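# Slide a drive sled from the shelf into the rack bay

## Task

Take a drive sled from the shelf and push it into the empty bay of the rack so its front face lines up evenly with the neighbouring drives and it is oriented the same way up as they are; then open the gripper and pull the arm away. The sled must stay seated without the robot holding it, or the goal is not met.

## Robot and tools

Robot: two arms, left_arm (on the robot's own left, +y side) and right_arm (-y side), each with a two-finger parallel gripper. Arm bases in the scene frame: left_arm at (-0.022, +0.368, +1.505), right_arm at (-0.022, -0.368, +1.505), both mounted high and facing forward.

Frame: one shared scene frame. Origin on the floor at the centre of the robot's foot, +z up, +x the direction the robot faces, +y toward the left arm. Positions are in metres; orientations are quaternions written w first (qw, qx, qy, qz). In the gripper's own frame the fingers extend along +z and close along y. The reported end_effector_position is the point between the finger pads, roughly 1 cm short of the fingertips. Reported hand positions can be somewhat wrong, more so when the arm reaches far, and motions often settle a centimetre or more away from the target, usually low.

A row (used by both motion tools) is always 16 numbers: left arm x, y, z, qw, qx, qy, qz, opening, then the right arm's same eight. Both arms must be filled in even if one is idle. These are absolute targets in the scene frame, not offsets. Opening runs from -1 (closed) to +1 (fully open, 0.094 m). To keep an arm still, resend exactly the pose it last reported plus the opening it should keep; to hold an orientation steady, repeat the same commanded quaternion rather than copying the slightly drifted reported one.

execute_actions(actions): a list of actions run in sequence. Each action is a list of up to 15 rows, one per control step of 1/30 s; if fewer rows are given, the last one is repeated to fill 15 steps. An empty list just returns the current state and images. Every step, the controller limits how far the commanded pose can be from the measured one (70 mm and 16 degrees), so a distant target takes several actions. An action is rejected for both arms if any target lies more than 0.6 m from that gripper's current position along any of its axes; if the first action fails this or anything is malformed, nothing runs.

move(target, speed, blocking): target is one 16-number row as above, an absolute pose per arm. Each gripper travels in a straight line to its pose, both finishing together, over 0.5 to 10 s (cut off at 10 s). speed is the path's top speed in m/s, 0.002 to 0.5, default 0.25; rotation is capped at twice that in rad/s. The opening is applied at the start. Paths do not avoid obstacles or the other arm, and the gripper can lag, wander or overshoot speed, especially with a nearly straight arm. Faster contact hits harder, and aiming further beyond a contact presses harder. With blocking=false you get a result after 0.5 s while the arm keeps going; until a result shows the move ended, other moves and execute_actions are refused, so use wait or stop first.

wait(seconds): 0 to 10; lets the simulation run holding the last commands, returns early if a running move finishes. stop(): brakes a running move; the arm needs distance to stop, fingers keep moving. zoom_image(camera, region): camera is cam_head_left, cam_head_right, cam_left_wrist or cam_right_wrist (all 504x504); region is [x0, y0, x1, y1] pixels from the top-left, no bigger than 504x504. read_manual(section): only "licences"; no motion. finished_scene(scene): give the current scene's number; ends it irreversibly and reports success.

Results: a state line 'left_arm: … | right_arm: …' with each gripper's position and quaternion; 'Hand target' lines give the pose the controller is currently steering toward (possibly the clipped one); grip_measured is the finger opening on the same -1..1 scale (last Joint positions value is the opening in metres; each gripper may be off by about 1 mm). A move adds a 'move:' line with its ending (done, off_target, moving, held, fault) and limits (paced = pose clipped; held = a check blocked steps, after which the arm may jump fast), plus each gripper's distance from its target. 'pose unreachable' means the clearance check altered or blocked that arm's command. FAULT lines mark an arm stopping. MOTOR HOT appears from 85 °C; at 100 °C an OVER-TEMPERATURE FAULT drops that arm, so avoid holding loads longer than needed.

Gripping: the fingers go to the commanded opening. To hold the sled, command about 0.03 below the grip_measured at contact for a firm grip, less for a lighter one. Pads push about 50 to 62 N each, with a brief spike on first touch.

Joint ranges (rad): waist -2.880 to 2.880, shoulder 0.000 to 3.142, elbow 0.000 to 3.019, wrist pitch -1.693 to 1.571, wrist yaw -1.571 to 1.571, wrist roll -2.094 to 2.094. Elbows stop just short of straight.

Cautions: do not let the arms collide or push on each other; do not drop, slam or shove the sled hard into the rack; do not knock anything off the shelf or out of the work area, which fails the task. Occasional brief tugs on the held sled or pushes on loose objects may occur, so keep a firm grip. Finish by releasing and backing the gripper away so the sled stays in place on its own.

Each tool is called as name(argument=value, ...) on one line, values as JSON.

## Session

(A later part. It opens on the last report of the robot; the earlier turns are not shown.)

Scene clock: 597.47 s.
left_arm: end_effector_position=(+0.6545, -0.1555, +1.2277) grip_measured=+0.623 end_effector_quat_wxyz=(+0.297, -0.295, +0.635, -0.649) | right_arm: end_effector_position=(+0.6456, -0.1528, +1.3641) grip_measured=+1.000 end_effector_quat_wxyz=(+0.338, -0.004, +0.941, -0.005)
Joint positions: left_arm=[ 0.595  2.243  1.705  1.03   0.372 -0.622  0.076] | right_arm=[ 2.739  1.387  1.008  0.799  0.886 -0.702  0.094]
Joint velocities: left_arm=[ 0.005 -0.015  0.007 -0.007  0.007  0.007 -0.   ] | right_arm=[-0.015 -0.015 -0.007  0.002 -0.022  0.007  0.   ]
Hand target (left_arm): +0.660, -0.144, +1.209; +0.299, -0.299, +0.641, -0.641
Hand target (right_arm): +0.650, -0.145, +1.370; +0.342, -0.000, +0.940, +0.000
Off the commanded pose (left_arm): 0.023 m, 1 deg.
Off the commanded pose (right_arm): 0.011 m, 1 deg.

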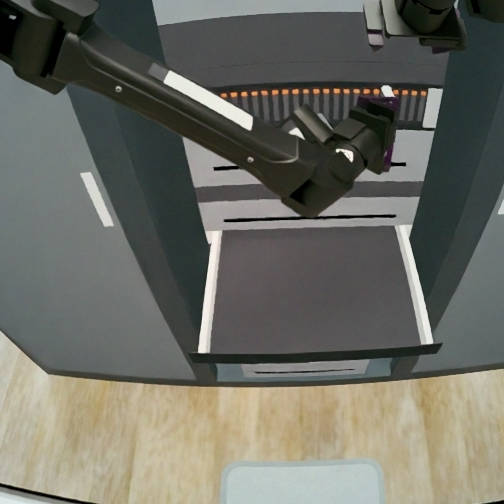

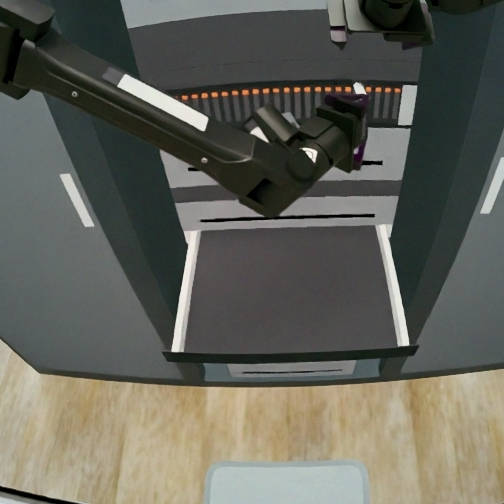

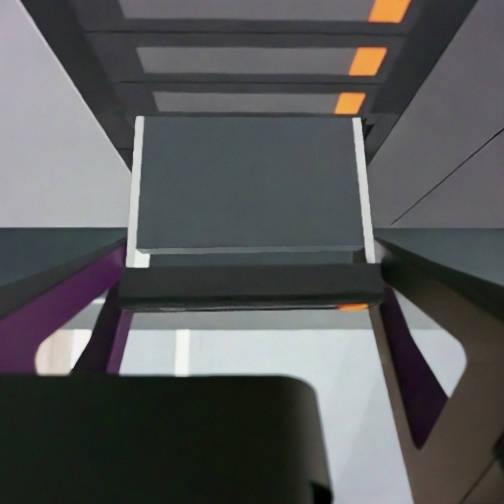

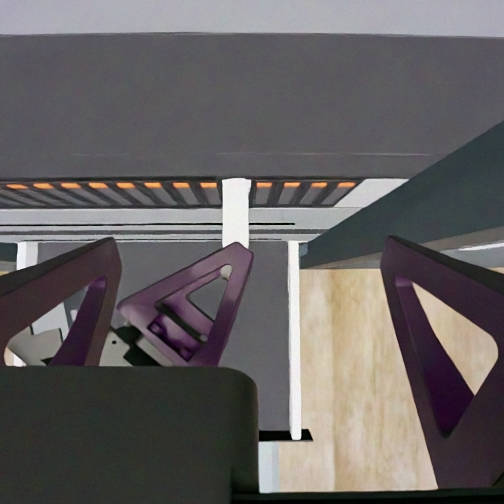

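execute_actions(actions=[[[0.667,-0.143,1.209,0.299,-0.299,0.641,-0.641,0.58,0.65,-0.145,1.37,0.342,0,0.94,0,1]],[[0.673,-0.142,1.209,0.299,-0.299,0.641,-0.641,0.58,0.65,-0.145,1.37,0.342,0,0.94,0,1]],[[0.679,-0.141,1.209,0.299,-0.299,0.641,-0.641,0.58,0.65,-0.145,1.37,0.342,0,0.94,0,1]],[[0.685,-0.140,1.209,0.299,-0.299,0.641,-0.641,0.58,0.65,-0.145,1.37,0.342,0,0.94,0,1]]])

Scene clock: 605.43 s.
left_arm: end_effector_position=(+0.6724, -0.1561, +1.2275) grip_measured=+0.623 end_effector_quat_wxyz=(+0.295, -0.293, +0.636, -0.650) | right_arm: end_effector_position=(+0.6456, -0.1528, +1.3641) grip_measured=+1.000 end_effector_quat_wxyz=(+0.338, -0.004, +0.941, -0.005)
Joint positions: left_arm=[ 0.597  2.243  1.753  0.977  0.378 -0.621  0.076] | right_arm=[ 2.739  1.387  1.008  0.799  0.886 -0.702  0.094]
Joint velocities: left_arm=[-0.015 -0.024  0.002 -0.007 -0.022  0.081 -0.   ] | right_arm=[-0.015 -0.015  0.002 -0.007  0.037  0.037  0.   ]
Hand target (left_arm): +0.684, -0.139, +1.210; +0.299, -0.299, +0.641, -0.641
Hand target (right_arm): +0.650, -0.145, +1.370; +0.342, -0.000, +0.940, +0.000
Off the commanded pose (left_arm): 0.028 m, 1 deg.
Off the commanded pose (right_arm): 0.011 m, 1 deg.

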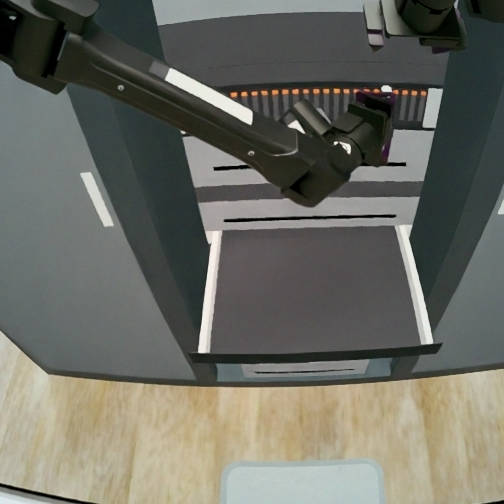

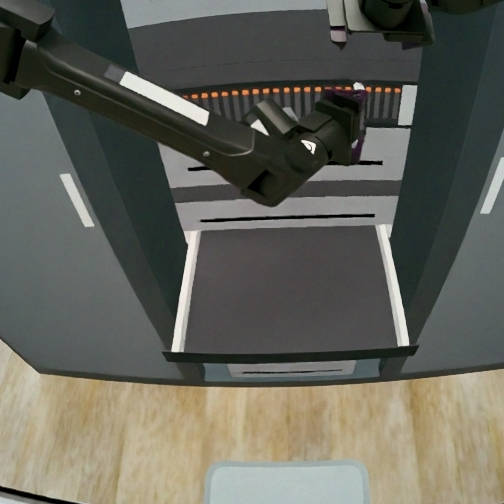

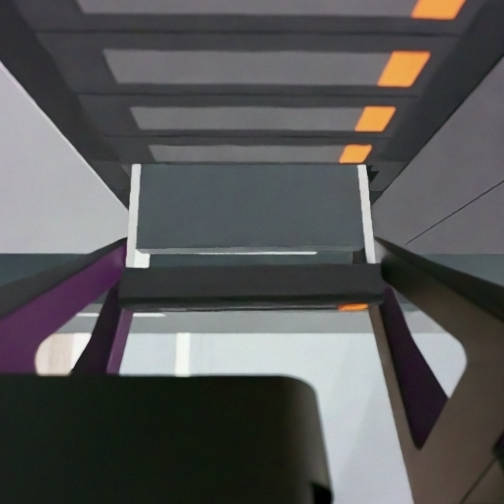

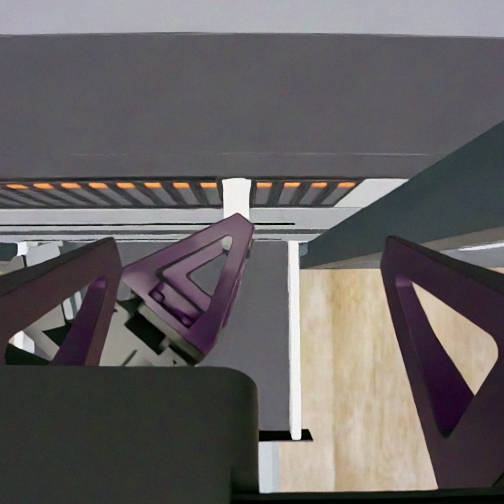

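execute_actions(actions=[[[0.691,-0.139,1.209,0.299,-0.299,0.641,-0.641,0.58,0.65,-0.145,1.37,0.342,0,0.94,0,1]],[[0.697,-0.138,1.209,0.299,-0.299,0.641,-0.641,0.58,0.65,-0.145,1.37,0.342,0,0.94,0,1]],[[0.702,-0.137,1.209,0.299,-0.299,0.641,-0.641,0.58,0.65,-0.145,1.37,0.342,0,0.94,0,1]],[[0.696,-0.140,1.209,0.299,-0.299,0.641,-0.641,0.65,0.65,-0.145,1.37,0.342,0,0.94,0,1]],[[0.694,-0.141,1.209,0.299,-0.299,0.641,-0.641,0.9,0.65,-0.145,1.37,0.342,0,0.94,0,1]]])

Scene clock: 615.53 s.
left_arm: end_effector_position=(+0.6846, -0.1560, +1.2275) grip_measured=+0.898 end_effector_quat_wxyz=(+0.293, -0.292, +0.636, -0.652) | right_arm: end_effector_position=(+0.6456, -0.1528, +1.3641) grip_measured=+1.000 end_effector_quat_wxyz=(+0.338, -0.004, +0.941, -0.005)
Joint positions: left_arm=[ 0.6    2.243  1.787  0.939  0.384 -0.624  0.089] | right_arm=[ 2.739  1.387  1.008  0.799  0.886 -0.702  0.094]
Joint velocities: left_arm=[-0.015 -0.005 -0.007  0.007 -0.022  0.022  0.   ] | right_arm=[-0.015  0.005  0.002 -0.002 -0.007  0.007  0.   ]
Hand target (left_arm): +0.694, -0.141, +1.210; +0.299, -0.299, +0.641, -0.641
Hand target (right_arm): +0.650, -0.145, +1.370; +0.342, -0.000, +0.940, +0.000
Off the commanded pose (left_arm): 0.026 m, 2 deg.
Off the commanded pose (right_arm): 0.011 m, 1 deg.

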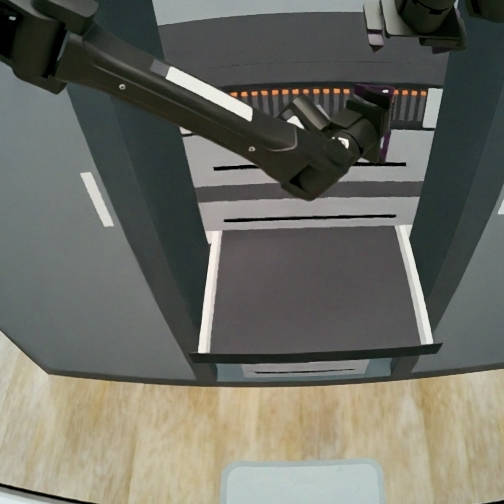

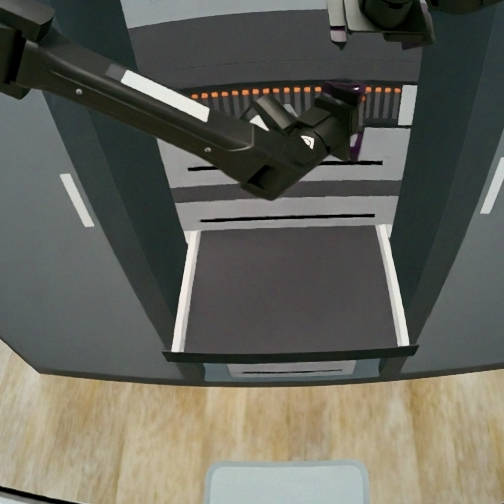

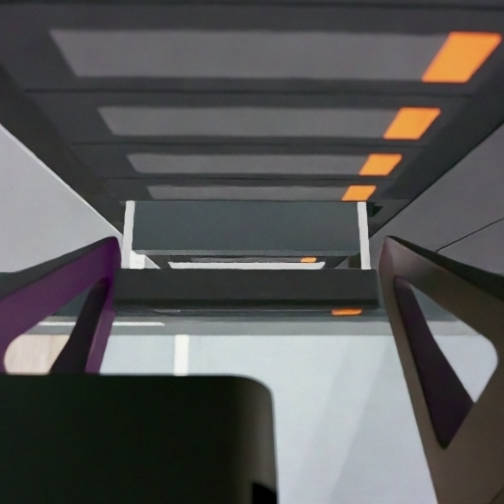

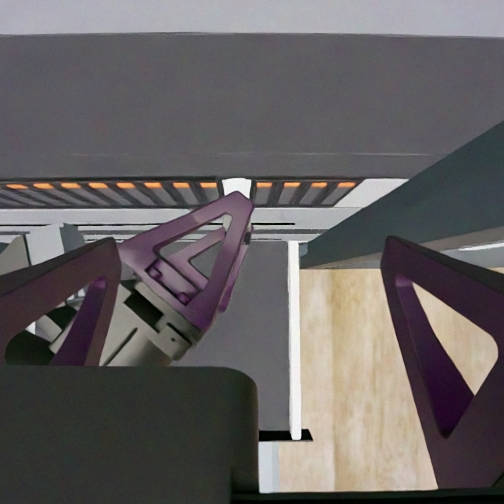

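move(target=[0.62,-0.14,1.225,0.299,-0.299,0.641,-0.641,1,0.45,-0.30,1.42,0.342,0,0.94,0,1], speed=0.08)

move(target=[0.62,-0.157,1.25,0.30,-0.641,0.641,-0.30,-1,0.45,-0.30,1.42,0.342,0,0.94,0,1], speed=0.15)

Scene clock: 628.50 s.
left_arm: end_effector_position=(+0.6108, -0.1487, +1.2212) grip_measured=+1.000 end_effector_quat_wxyz=(+0.285, -0.298, +0.645, -0.644) | right_arm: end_effector_position=(+0.4527, -0.3044, +1.4168) grip_measured=+1.000 end_effector_quat_wxyz=(+0.342, +0.007, +0.940, -0.004)
Joint positions: left_arm=[ 0.6    2.231  1.58   1.114  0.362 -0.624  0.094] | right_arm=[ 2.761  0.783  0.322  0.908  0.906 -0.709  0.094]
Joint velocities: left_arm=[ 0.005 -0.015 -0.002  0.007 -0.022 -0.051  0.   ] | right_arm=[-0.005 -0.005 -0.017  0.012 -0.037 -0.051  0.   ]
Hand target (left_arm): +0.620, -0.140, +1.225; +0.299, -0.299, +0.641, -0.641
Hand target (right_arm): +0.451, -0.301, +1.420; +0.342, -0.001, +0.940, +0.000
Off the commanded pose (left_arm): 0.013 m, 2 deg.
Off the commanded pose (right_arm): 0.006 m, 1 deg.
move: off_target (left_arm)

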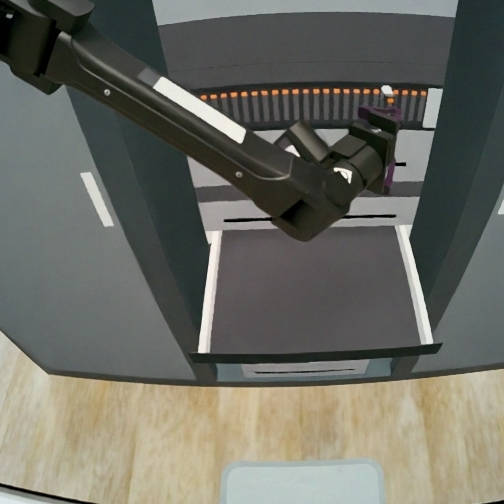

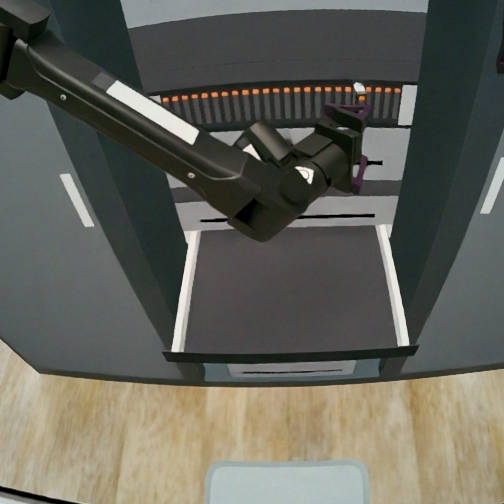

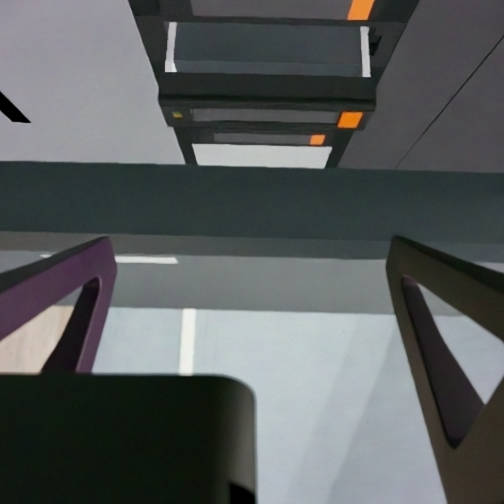

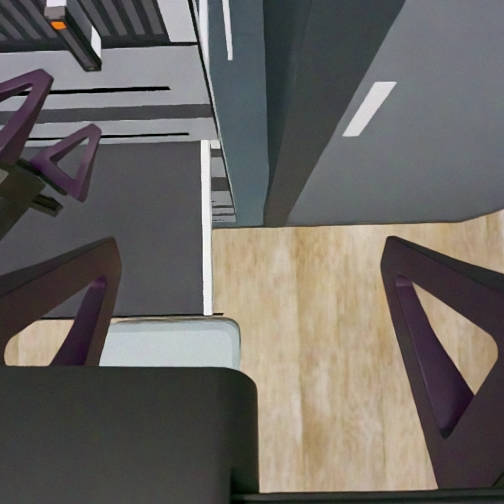

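Scene clock: 632.13 s.
left_arm: end_effector_position=(+0.6293, -0.1424, +1.2441) grip_measured=-0.992 end_effector_quat_wxyz=(+0.305, -0.639, +0.643, -0.294) | right_arm: end_effector_position=(+0.4523, -0.3038, +1.4175) grip_measured=+1.000 end_effector_quat_wxyz=(+0.341, +0.006, +0.940, -0.004)
Joint positions: left_arm=[ 0.36   2.303  1.765  1.183 -0.796 -0.686  0.   ] | right_arm=[ 2.766  0.783  0.322  0.908  0.911 -0.712  0.094]
Joint velocities: left_arm=[-0.005 -0.015  0.007 -0.002  0.066  0.007  0.001] | right_arm=[ 0.024 -0.005 -0.007 -0.002  0.051 -0.037  0.   ]
Hand target (left_arm): +0.621, -0.157, +1.250; -0.299, +0.638, -0.644, +0.299
Hand target (right_arm): +0.450, -0.300, +1.420; +0.342, -0.000, +0.940, -0.000
Off the commanded pose (left_arm): 0.018 m, 1 deg.
Off the commanded pose (right_arm): 0.005 m, 1 deg.
move: off_target (left_arm)

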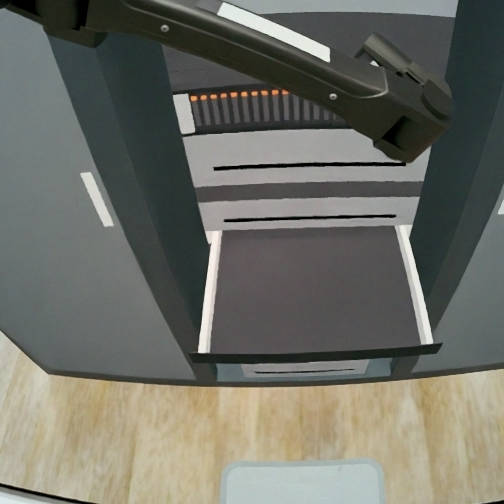

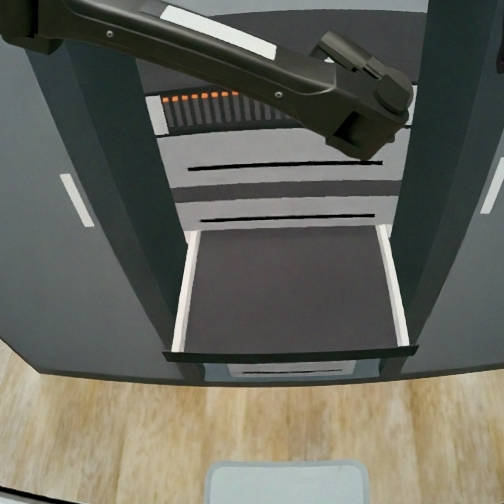

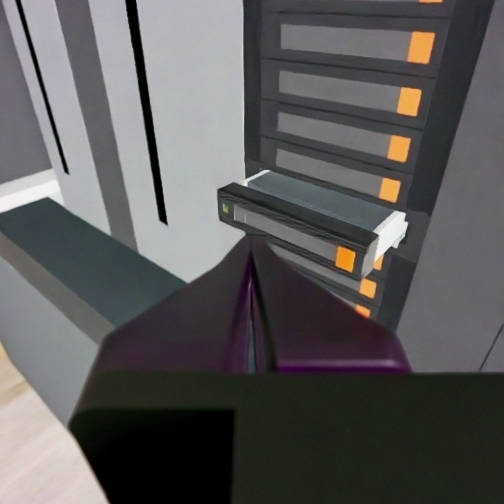

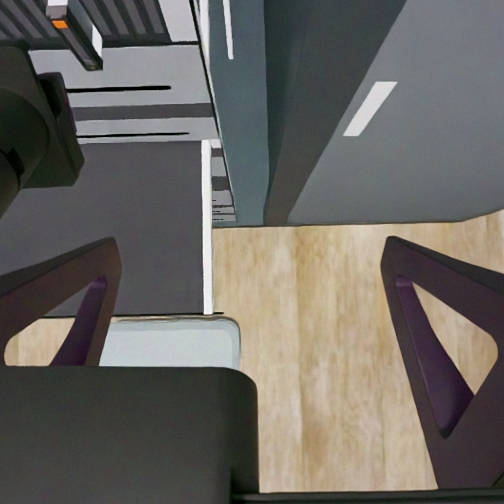

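Fix y.

execute_actions(actions=[[[0.625,-0.165,1.252,0.30,-0.641,0.641,-0.30,-1,0.45,-0.30,1.42,0.342,0,0.94,0,1]],[[0.63,-0.172,1.252,0.30,-0.641,0.641,-0.30,-1,0.45,-0.30,1.42,0.342,0,0.94,0,1]],[[0.63,-0.172,1.252,0.30,-0.641,0.641,-0.30,-1,0.45,-0.30,1.42,0.342,0,0.94,0,1]]])

Scene clock: 638.23 s.
left_arm: end_effector_position=(+0.6383, -0.1538, +1.2442) grip_measured=-0.992 end_effector_quat_wxyz=(+0.307, -0.645, +0.635, -0.294) | right_arm: end_effector_position=(+0.4523, -0.3038, +1.4175) grip_measured=+1.000 end_effector_quat_wxyz=(+0.341, +0.006, +0.940, -0.004)
Joint positions: left_arm=[ 0.354  2.34   1.841  1.164 -0.803 -0.686  0.   ] | right_arm=[ 2.766  0.783  0.322  0.908  0.911 -0.712  0.094]
Joint velocities: left_arm=[-0.015 -0.005 -0.002  0.002  0.007 -0.037  0.   ] | right_arm=[-0.005 -0.024 -0.002 -0.007 -0.051 -0.051  0.   ]
Hand target (left_arm): +0.629, -0.171, +1.252; -0.300, +0.640, -0.640, +0.300
Hand target (right_arm): +0.450, -0.300, +1.420; +0.342, -0.000, +0.940, +0.000
Off the commanded pose (left_arm): 0.021 m, 1 deg.
Off the commanded pose (right_arm): 0.005 m, 1 deg.

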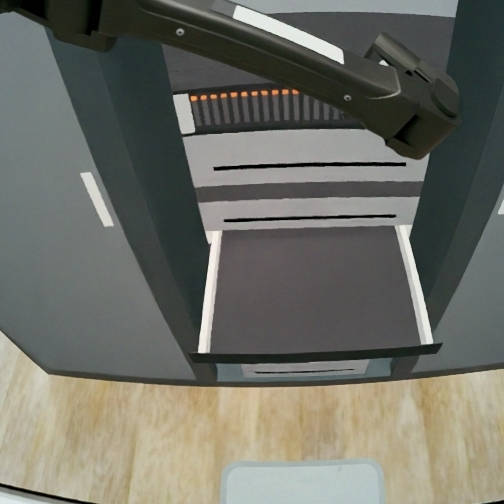

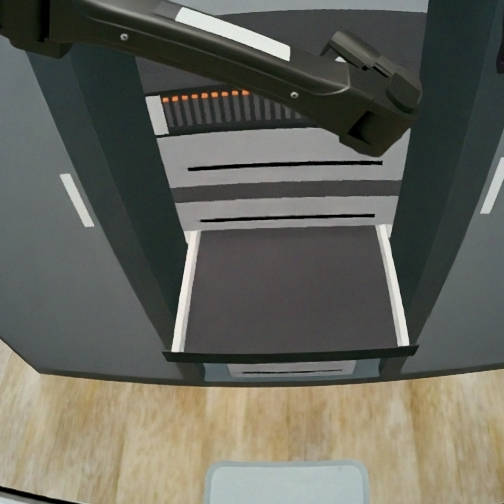

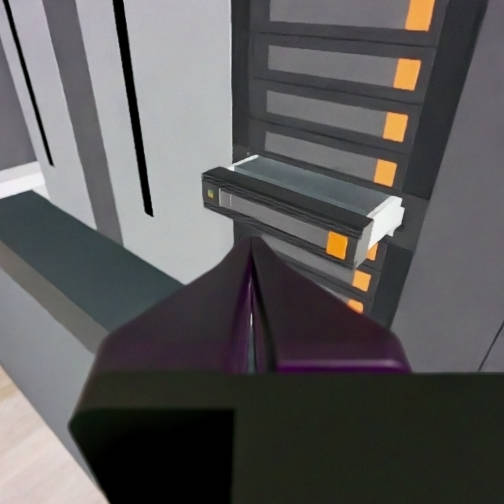

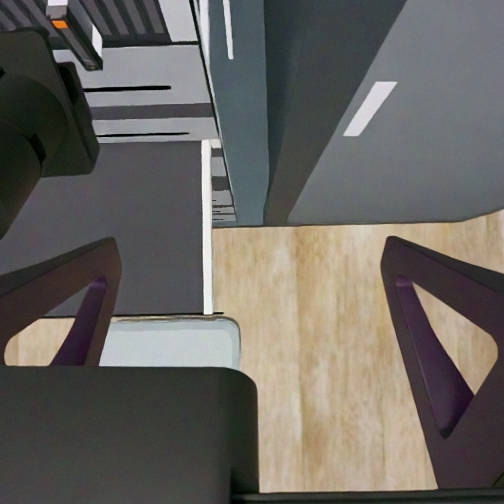

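execute_actions(actions=[[[0.636,-0.172,1.252,0.30,-0.641,0.641,-0.30,-1,0.45,-0.30,1.42,0.342,0,0.94,0,1]],[[0.642,-0.172,1.252,0.30,-0.641,0.641,-0.30,-1,0.45,-0.30,1.42,0.342,0,0.94,0,1]],[[0.648,-0.172,1.252,0.30,-0.641,0.641,-0.30,-1,0.45,-0.30,1.42,0.342,0,0.94,0,1]]])

Scene clock: 645.37 s.
left_arm: end_effector_position=(+0.6540, -0.1571, +1.2462) grip_measured=-0.992 end_effector_quat_wxyz=(+0.306, -0.644, +0.637, -0.294) | right_arm: end_effector_position=(+0.4523, -0.3038, +1.4175) grip_measured=+1.000 end_effector_quat_wxyz=(+0.341, +0.006, +0.940, -0.004)
Joint positions: left_arm=[ 0.354  2.344  1.89   1.114 -0.803 -0.686  0.   ] | right_arm=[ 2.766  0.783  0.322  0.908  0.911 -0.712  0.094]
Joint velocities: left_arm=[-0.015 -0.015  0.012  0.002 -0.022  0.007  0.   ] | right_arm=[ 0.005 -0.005  0.002  0.012  0.066  0.007  0.   ]
Hand target (left_arm): +0.648, -0.171, +1.252; -0.300, +0.640, -0.640, +0.300
Hand target (right_arm): +0.450, -0.300, +1.420; +0.342, -0.000, +0.940, +0.000
Off the commanded pose (left_arm): 0.017 m, 1 deg.
Off the commanded pose (right_arm): 0.005 m, 1 deg.

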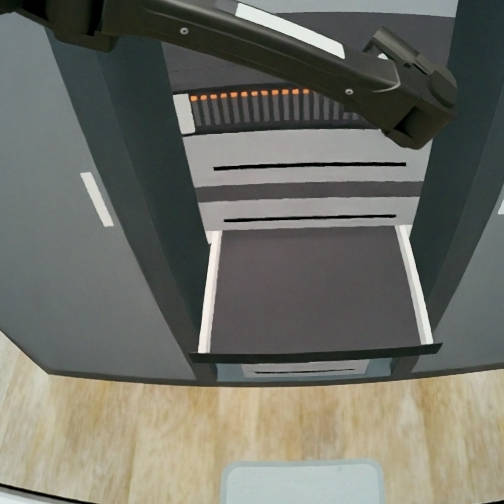

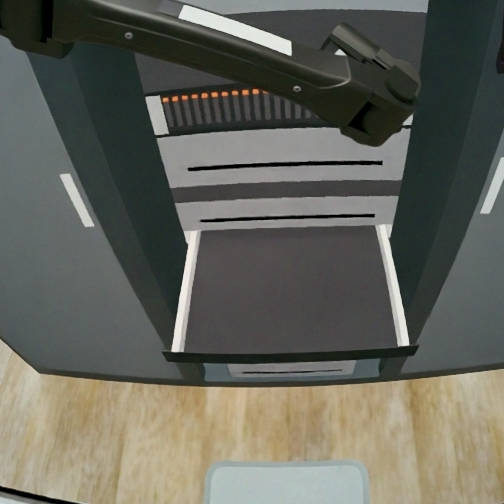

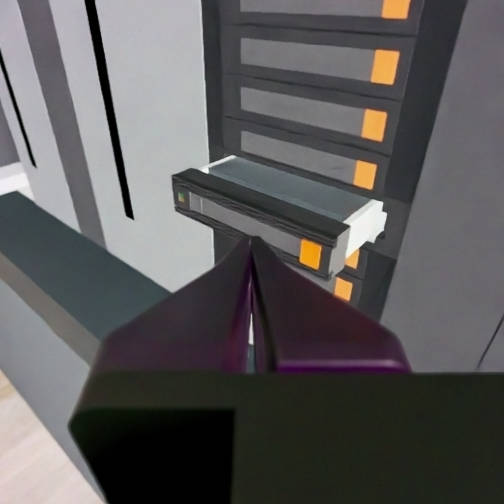

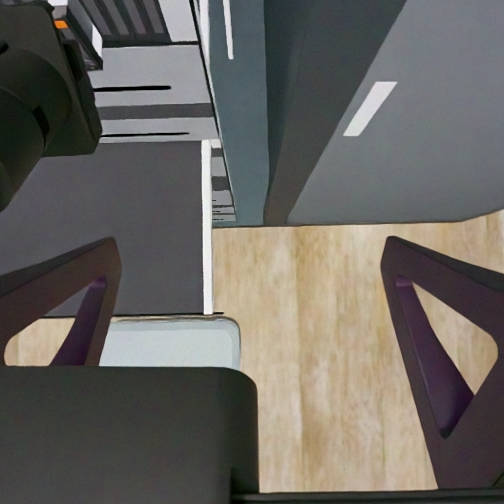

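execute_actions(actions=[[[0.653,-0.170,1.252,0.30,-0.641,0.641,-0.30,-1,0.45,-0.30,1.42,0.342,0,0.94,0,1]],[[0.658,-0.168,1.252,0.30,-0.641,0.641,-0.30,-1,0.45,-0.30,1.42,0.342,0,0.94,0,1]],[[0.663,-0.166,1.252,0.30,-0.641,0.641,-0.30,-1,0.45,-0.30,1.42,0.342,0,0.94,0,1]],[[0.668,-0.164,1.252,0.30,-0.641,0.641,-0.30,-1,0.45,-0.30,1.42,0.342,0,0.94,0,1]],[[0.673,-0.162,1.252,0.30,-0.641,0.641,-0.30,-1,0.45,-0.30,1.42,0.342,0,0.94,0,1]]])

Scene clock: 656.50 s.
left_arm: end_effector_position=(+0.6625, -0.1631, +1.2459) grip_measured=-0.992 end_effector_quat_wxyz=(+0.299, -0.636, +0.648, -0.295) | right_arm: end_effector_position=(+0.4523, -0.3038, +1.4175) grip_measured=+1.000 end_effector_quat_wxyz=(+0.341, +0.006, +0.940, -0.004)
Joint positions: left_arm=[ 0.354  2.344  1.919  1.053 -0.797 -0.691  0.   ] | right_arm=[ 2.766  0.783  0.322  0.908  0.911 -0.712  0.094]
Joint velocities: left_arm=[-0.005  0.015 -0.002  0.017  0.066  0.022 -0.002] | right_arm=[-0.005  0.005  0.007  0.007  0.066  0.022  0.   ]
Hand target (left_arm): +0.673, -0.162, +1.252; -0.300, +0.640, -0.640, +0.300
Hand target (right_arm): +0.450, -0.300, +1.420; +0.342, -0.000, +0.940, +0.000
Off the commanded pose (left_arm): 0.012 m, 1 deg.
Off the commanded pose (right_arm): 0.005 m, 1 deg.

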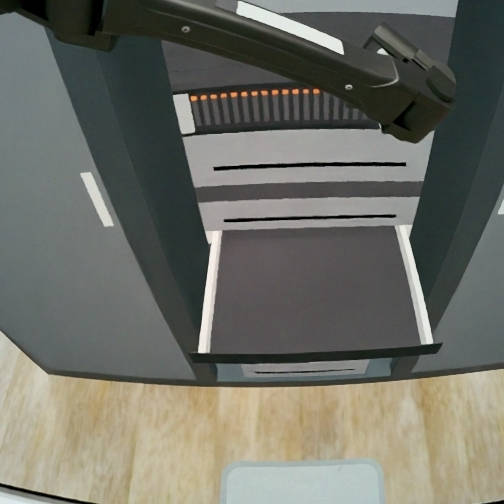

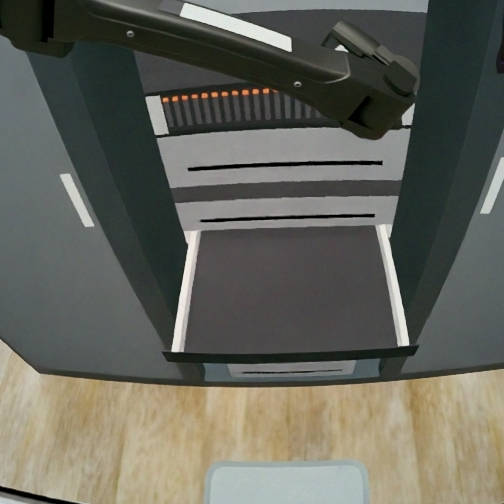

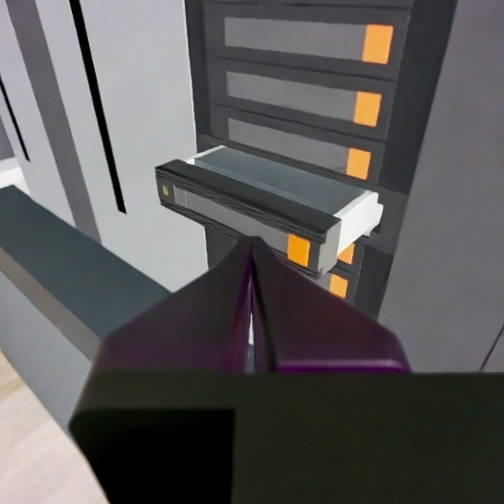

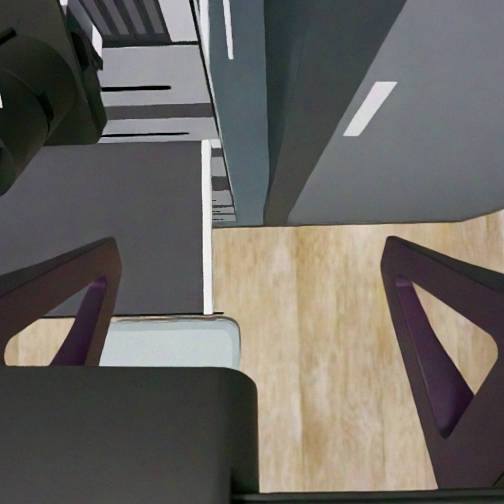

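execute_actions(actions=[[[0.664,-0.156,1.252,0.30,-0.641,0.641,-0.30,-1,0.45,-0.30,1.42,0.342,0,0.94,0,1]],[[0.660,-0.150,1.252,0.30,-0.641,0.641,-0.30,-1,0.45,-0.30,1.42,0.342,0,0.94,0,1]],[[0.660,-0.146,1.252,0.30,-0.641,0.641,-0.30,-1,0.45,-0.30,1.42,0.342,0,0.94,0,1]]])

Scene clock: 664.23 s.
left_arm: end_effector_position=(+0.6525, -0.1543, +1.2488) grip_measured=-0.992 end_effector_quat_wxyz=(+0.295, -0.633, +0.651, -0.296) | right_arm: end_effector_position=(+0.4523, -0.3038, +1.4175) grip_measured=+1.000 end_effector_quat_wxyz=(+0.341, +0.006, +0.940, -0.004)
Joint positions: left_arm=[ 0.354  2.308  1.842  1.079 -0.792 -0.696  0.   ] | right_arm=[ 2.766  0.783  0.322  0.908  0.911 -0.712  0.094]
Joint velocities: left_arm=[-0.005 -0.024 -0.017  0.002 -0.037  0.022  0.   ] | right_arm=[-0.015 -0.005  0.007 -0.002 -0.051 -0.051  0.   ]
Hand target (left_arm): +0.660, -0.146, +1.252; -0.300, +0.640, -0.641, +0.299
Hand target (right_arm): +0.450, -0.300, +1.420; +0.342, -0.000, +0.940, +0.000
Off the commanded pose (left_arm): 0.012 m, 2 deg.
Off the commanded pose (right_arm): 0.005 m, 1 deg.

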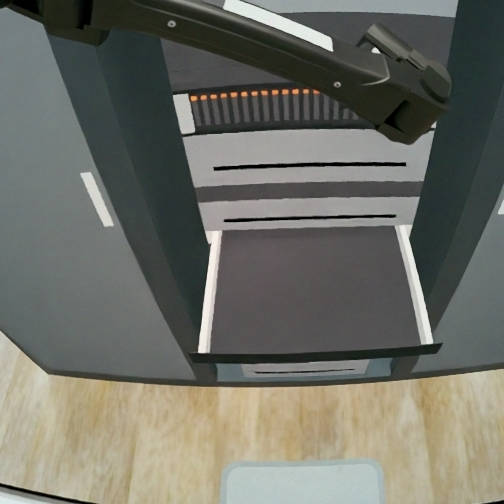

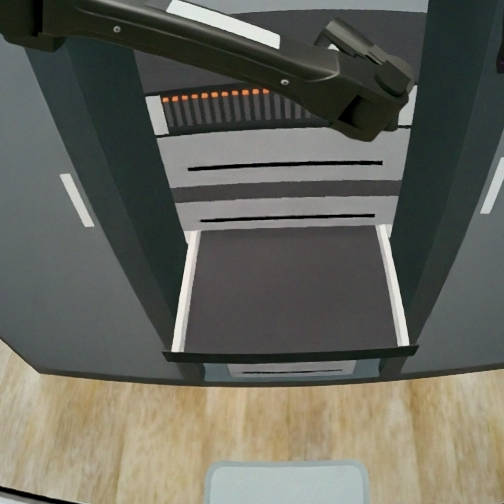

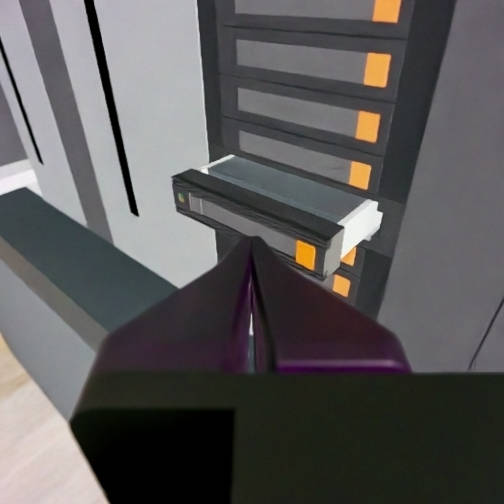

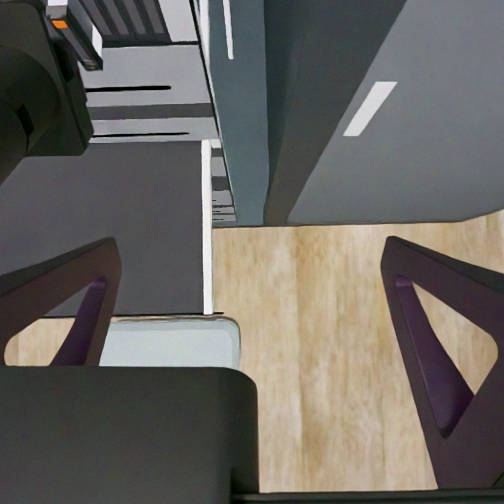

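execute_actions(actions=[[[0.665,-0.143,1.251,0.30,-0.641,0.641,-0.30,-1,0.45,-0.30,1.42,0.342,0,0.94,0,1]],[[0.670,-0.142,1.250,0.30,-0.641,0.641,-0.30,-1,0.45,-0.30,1.42,0.342,0,0.94,0,1]],[[0.675,-0.142,1.250,0.30,-0.641,0.641,-0.30,-1,0.45,-0.30,1.42,0.342,0,0.94,0,1]],[[0.680,-0.142,1.250,0.30,-0.641,0.641,-0.30,-1,0.45,-0.30,1.42,0.342,0,0.94,0,1]]])

Scene clock: 671.90 s.
left_arm: end_effector_position=(+0.6639, -0.1536, +1.2530) grip_measured=-0.992 end_effector_quat_wxyz=(+0.294, -0.634, +0.649, -0.302) | right_arm: end_effector_position=(+0.4523, -0.3038, +1.4175) grip_measured=+1.000 end_effector_quat_wxyz=(+0.341, +0.006, +0.940, -0.004)
Joint positions: left_arm=[ 0.354  2.3    1.859  1.051 -0.784 -0.704  0.   ] | right_arm=[ 2.766  0.783  0.322  0.908  0.911 -0.712  0.094]
Joint velocities: left_arm=[-0.005 -0.005 -0.032 -0.007 -0.066  0.007 -0.001] | right_arm=[-0.005  0.005 -0.002 -0.007 -0.051  0.022  0.   ]
Hand target (left_arm): +0.679, -0.142, +1.250; -0.300, +0.640, -0.641, +0.300
Hand target (right_arm): +0.450, -0.300, +1.420; +0.342, -0.000, +0.940, +0.000
Off the commanded pose (left_arm): 0.020 m, 1 deg.
Off the commanded pose (right_arm): 0.005 m, 1 deg.

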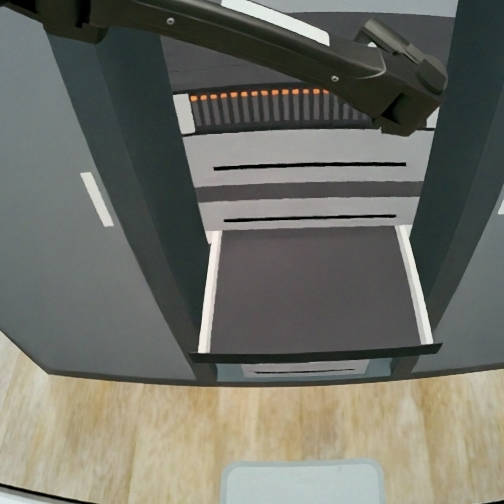

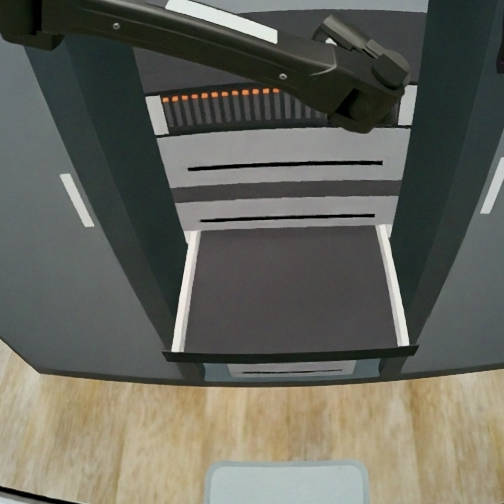

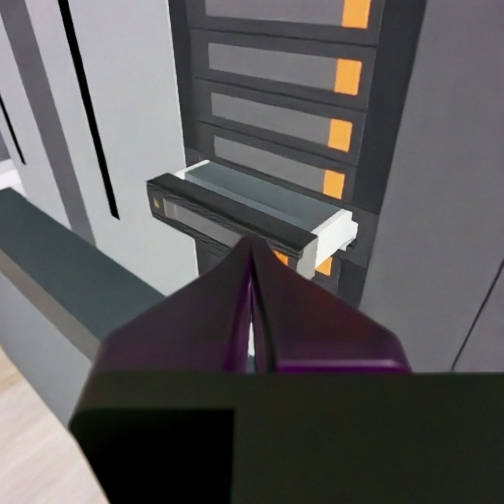

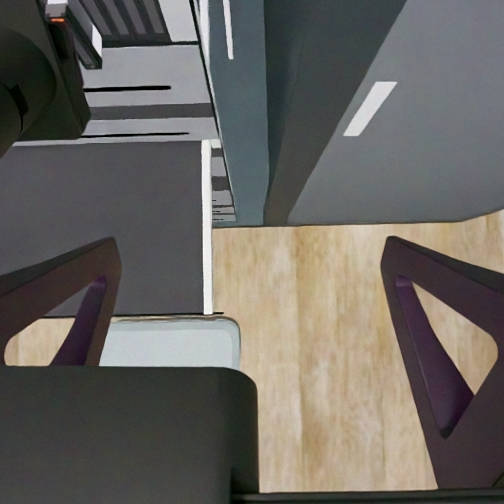

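execute_actions(actions=[[[0.685,-0.142,1.247,0.30,-0.641,0.641,-0.30,-1,0.45,-0.30,1.42,0.342,0,0.94,0,1]],[[0.690,-0.142,1.244,0.30,-0.641,0.641,-0.30,-1,0.45,-0.30,1.42,0.342,0,0.94,0,1]],[[0.695,-0.142,1.242,0.30,-0.641,0.641,-0.30,-1,0.45,-0.30,1.42,0.342,0,0.94,0,1]],[[0.700,-0.142,1.240,0.30,-0.641,0.641,-0.30,-1,0.45,-0.30,1.42,0.342,0,0.94,0,1]]])

Scene clock: 680.77 s.
left_arm: end_effector_position=(+0.6904, -0.1549, +1.2603) grip_measured=-0.992 end_effector_quat_wxyz=(+0.293, -0.636, +0.643, -0.310) | right_arm: end_effector_position=(+0.4523, -0.3038, +1.4175) grip_measured=+1.000 end_effector_quat_wxyz=(+0.341, +0.006, +0.940, -0.004)
Joint positions: left_arm=[ 0.354  2.3    1.927  0.987 -0.771 -0.718  0.   ] | right_arm=[ 2.766  0.783  0.322  0.908  0.911 -0.712  0.094]
Joint velocities: left_arm=[-0.005 -0.015 -0.012  0.002 -0.007 -0.022 -0.   ] | right_arm=[ 0.005 -0.005 -0.002 -0.022 -0.081  0.007  0.   ]
Hand target (left_arm): +0.699, -0.141, +1.240; -0.300, +0.640, -0.641, +0.300
Hand target (right_arm): +0.450, -0.300, +1.420; +0.342, -0.000, +0.940, +0.000
Off the commanded pose (left_arm): 0.026 m, 1 deg.
Off the commanded pose (right_arm): 0.005 m, 1 deg.

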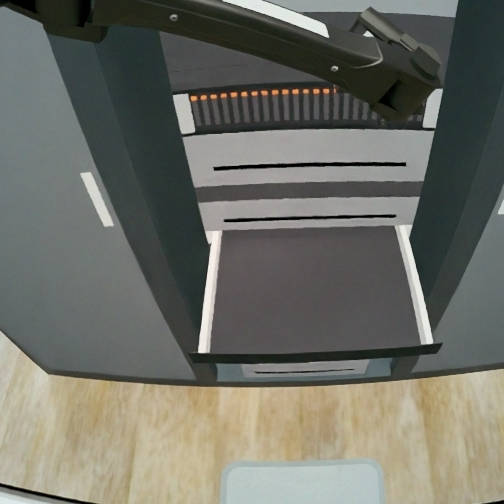

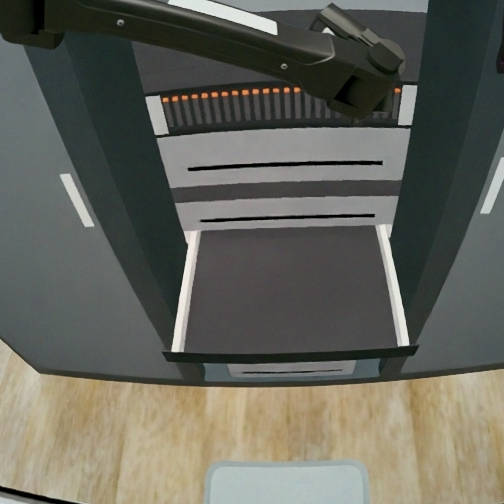

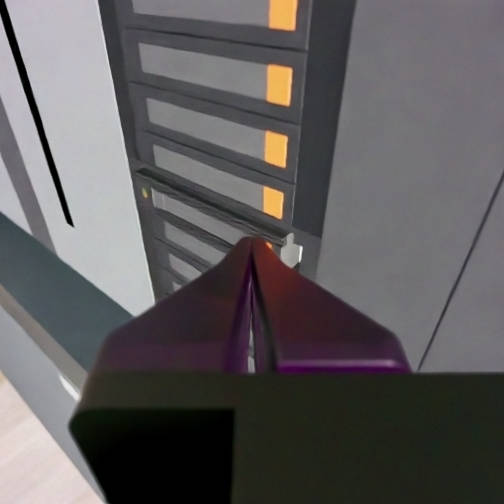

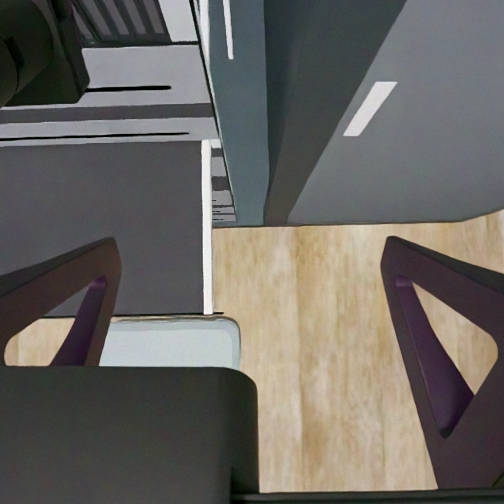

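Nearly home; a few mm more.

execute_actions(actions=[[[0.704,-0.143,1.240,0.30,-0.641,0.641,-0.30,-1,0.45,-0.30,1.42,0.342,0,0.94,0,1]],[[0.708,-0.143,1.240,0.30,-0.641,0.641,-0.30,-1,0.45,-0.30,1.42,0.342,0,0.94,0,1]],[[0.712,-0.143,1.240,0.30,-0.641,0.641,-0.30,-1,0.45,-0.30,1.42,0.342,0,0.94,0,1]]])

Scene clock: 687.67 s.
left_arm: end_effector_position=(+0.6962, -0.1575, +1.2604) grip_measured=-0.992 end_effector_quat_wxyz=(+0.289, -0.633, +0.648, -0.309) | right_arm: end_effector_position=(+0.4523, -0.3038, +1.4175) grip_measured=+1.000 end_effector_quat_wxyz=(+0.341, +0.006, +0.940, -0.004)
Joint positions: left_arm=[ 0.354  2.301  1.949  0.953 -0.77  -0.721  0.   ] | right_arm=[ 2.766  0.783  0.322  0.908  0.911 -0.712  0.094]
Joint velocities: left_arm=[-0.005 -0.024 -0.022 -0.002 -0.037 -0.066  0.001] | right_arm=[-0.024  0.015  0.002  0.012 -0.037 -0.022  0.   ]
Hand target (left_arm): +0.711, -0.141, +1.241; -0.300, +0.640, -0.640, +0.300
Hand target (right_arm): +0.450, -0.300, +1.420; +0.342, -0.000, +0.940, +0.000
Off the commanded pose (left_arm): 0.030 m, 2 deg.
Off the commanded pose (right_arm): 0.005 m, 1 deg.

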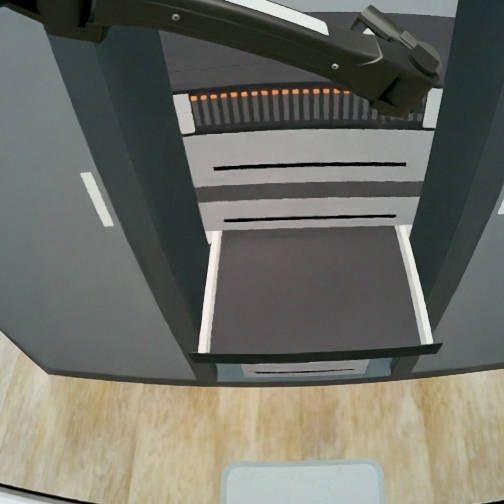

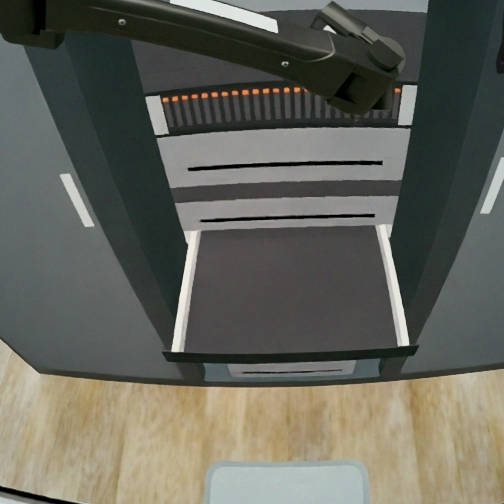

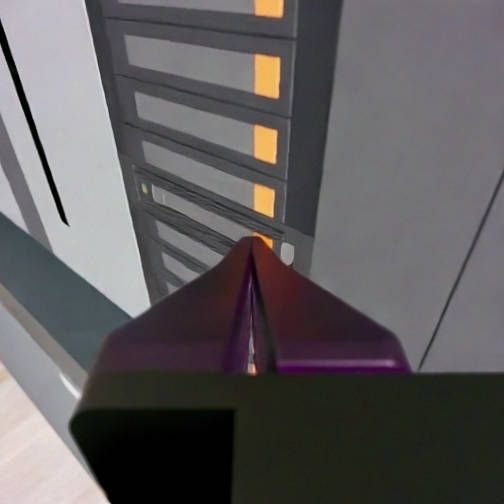

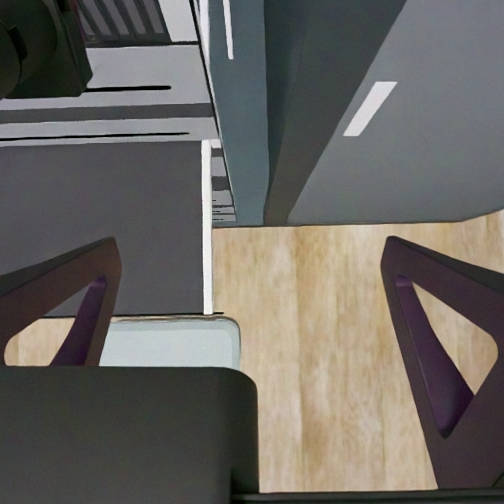

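Looks flush. Back off and inspect.

move(target=[0.62,-0.12,1.26,0.30,-0.641,0.641,-0.30,-1,0.45,-0.30,1.42,0.342,0,0.94,0,1], speed=0.06)

zoom_image(camera="cam_left_wrist", region=[200, 100, 450, 350])

Scene clock: 694.33 s.
left_arm: end_effector_position=(+0.6116, -0.1274, +1.2538) grip_measured=-0.992 end_effector_quat_wxyz=(+0.293, -0.636, +0.648, -0.300) | right_arm: end_effector_position=(+0.4523, -0.3038, +1.4175) grip_measured=+1.000 end_effector_quat_wxyz=(+0.341, +0.006, +0.940, -0.004)
Joint positions: left_arm=[ 0.354  2.238  1.636  1.212 -0.789 -0.708  0.   ] | right_arm=[ 2.766  0.783  0.322  0.908  0.911 -0.712  0.094]
Joint velocities: left_arm=[-0.005 -0.015  0.002  0.012 -0.095 -0.007  0.001] | right_arm=[ 0.005  0.015  0.002 -0.017 -0.022  0.022  0.   ]
Hand target (left_arm): +0.620, -0.119, +1.260; -0.300, +0.640, -0.641, +0.300
Hand target (right_arm): +0.450, -0.300, +1.420; +0.342, -0.000, +0.940, +0.000
Off the commanded pose (left_arm): 0.013 m, 1 deg.
Off the commanded pose (right_arm): 0.005 m, 1 deg.
move: off_target (left_arm)

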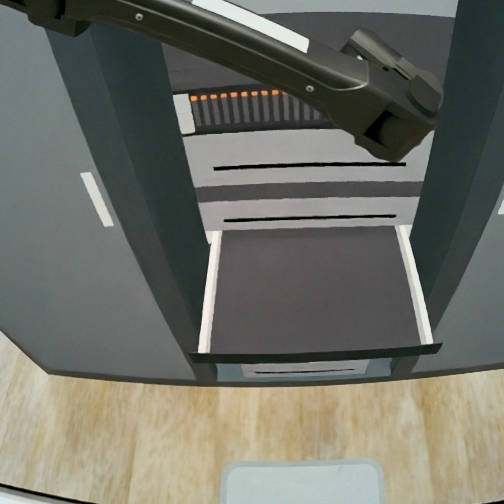

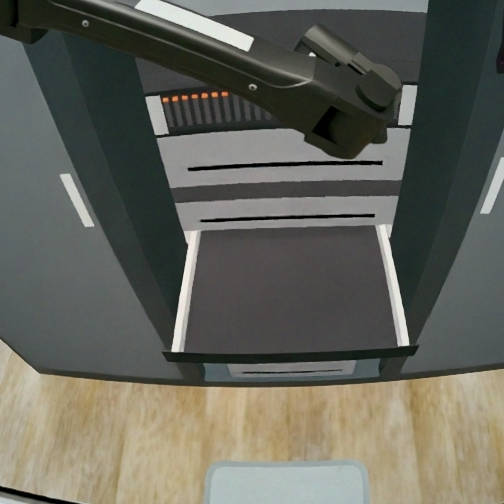

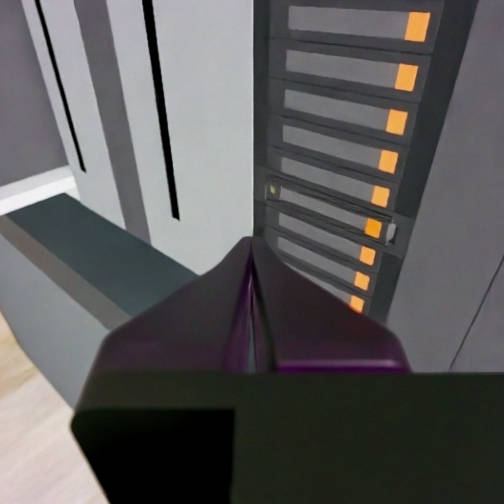

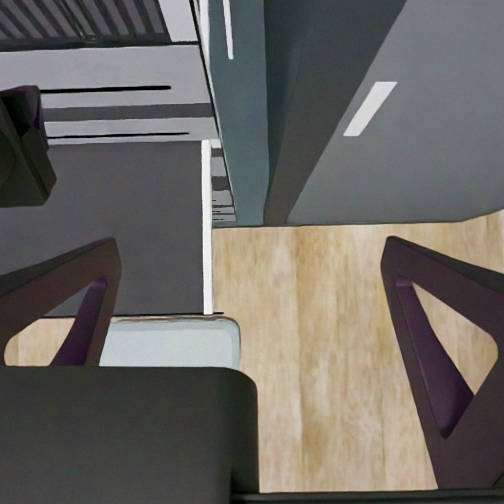

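Region (200, 100, 450, 350) of cam_left_wrist's 504x504 image, scaled by 2.016, with more detail than that image has.

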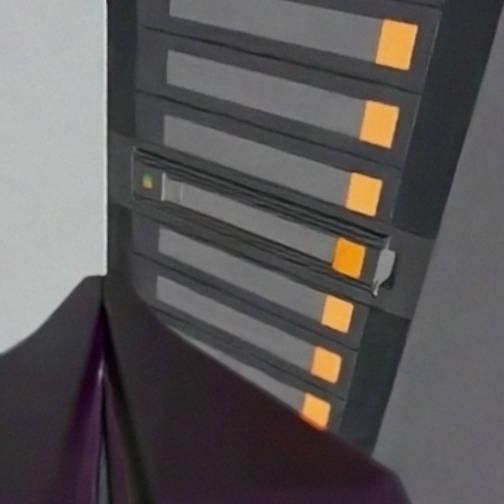

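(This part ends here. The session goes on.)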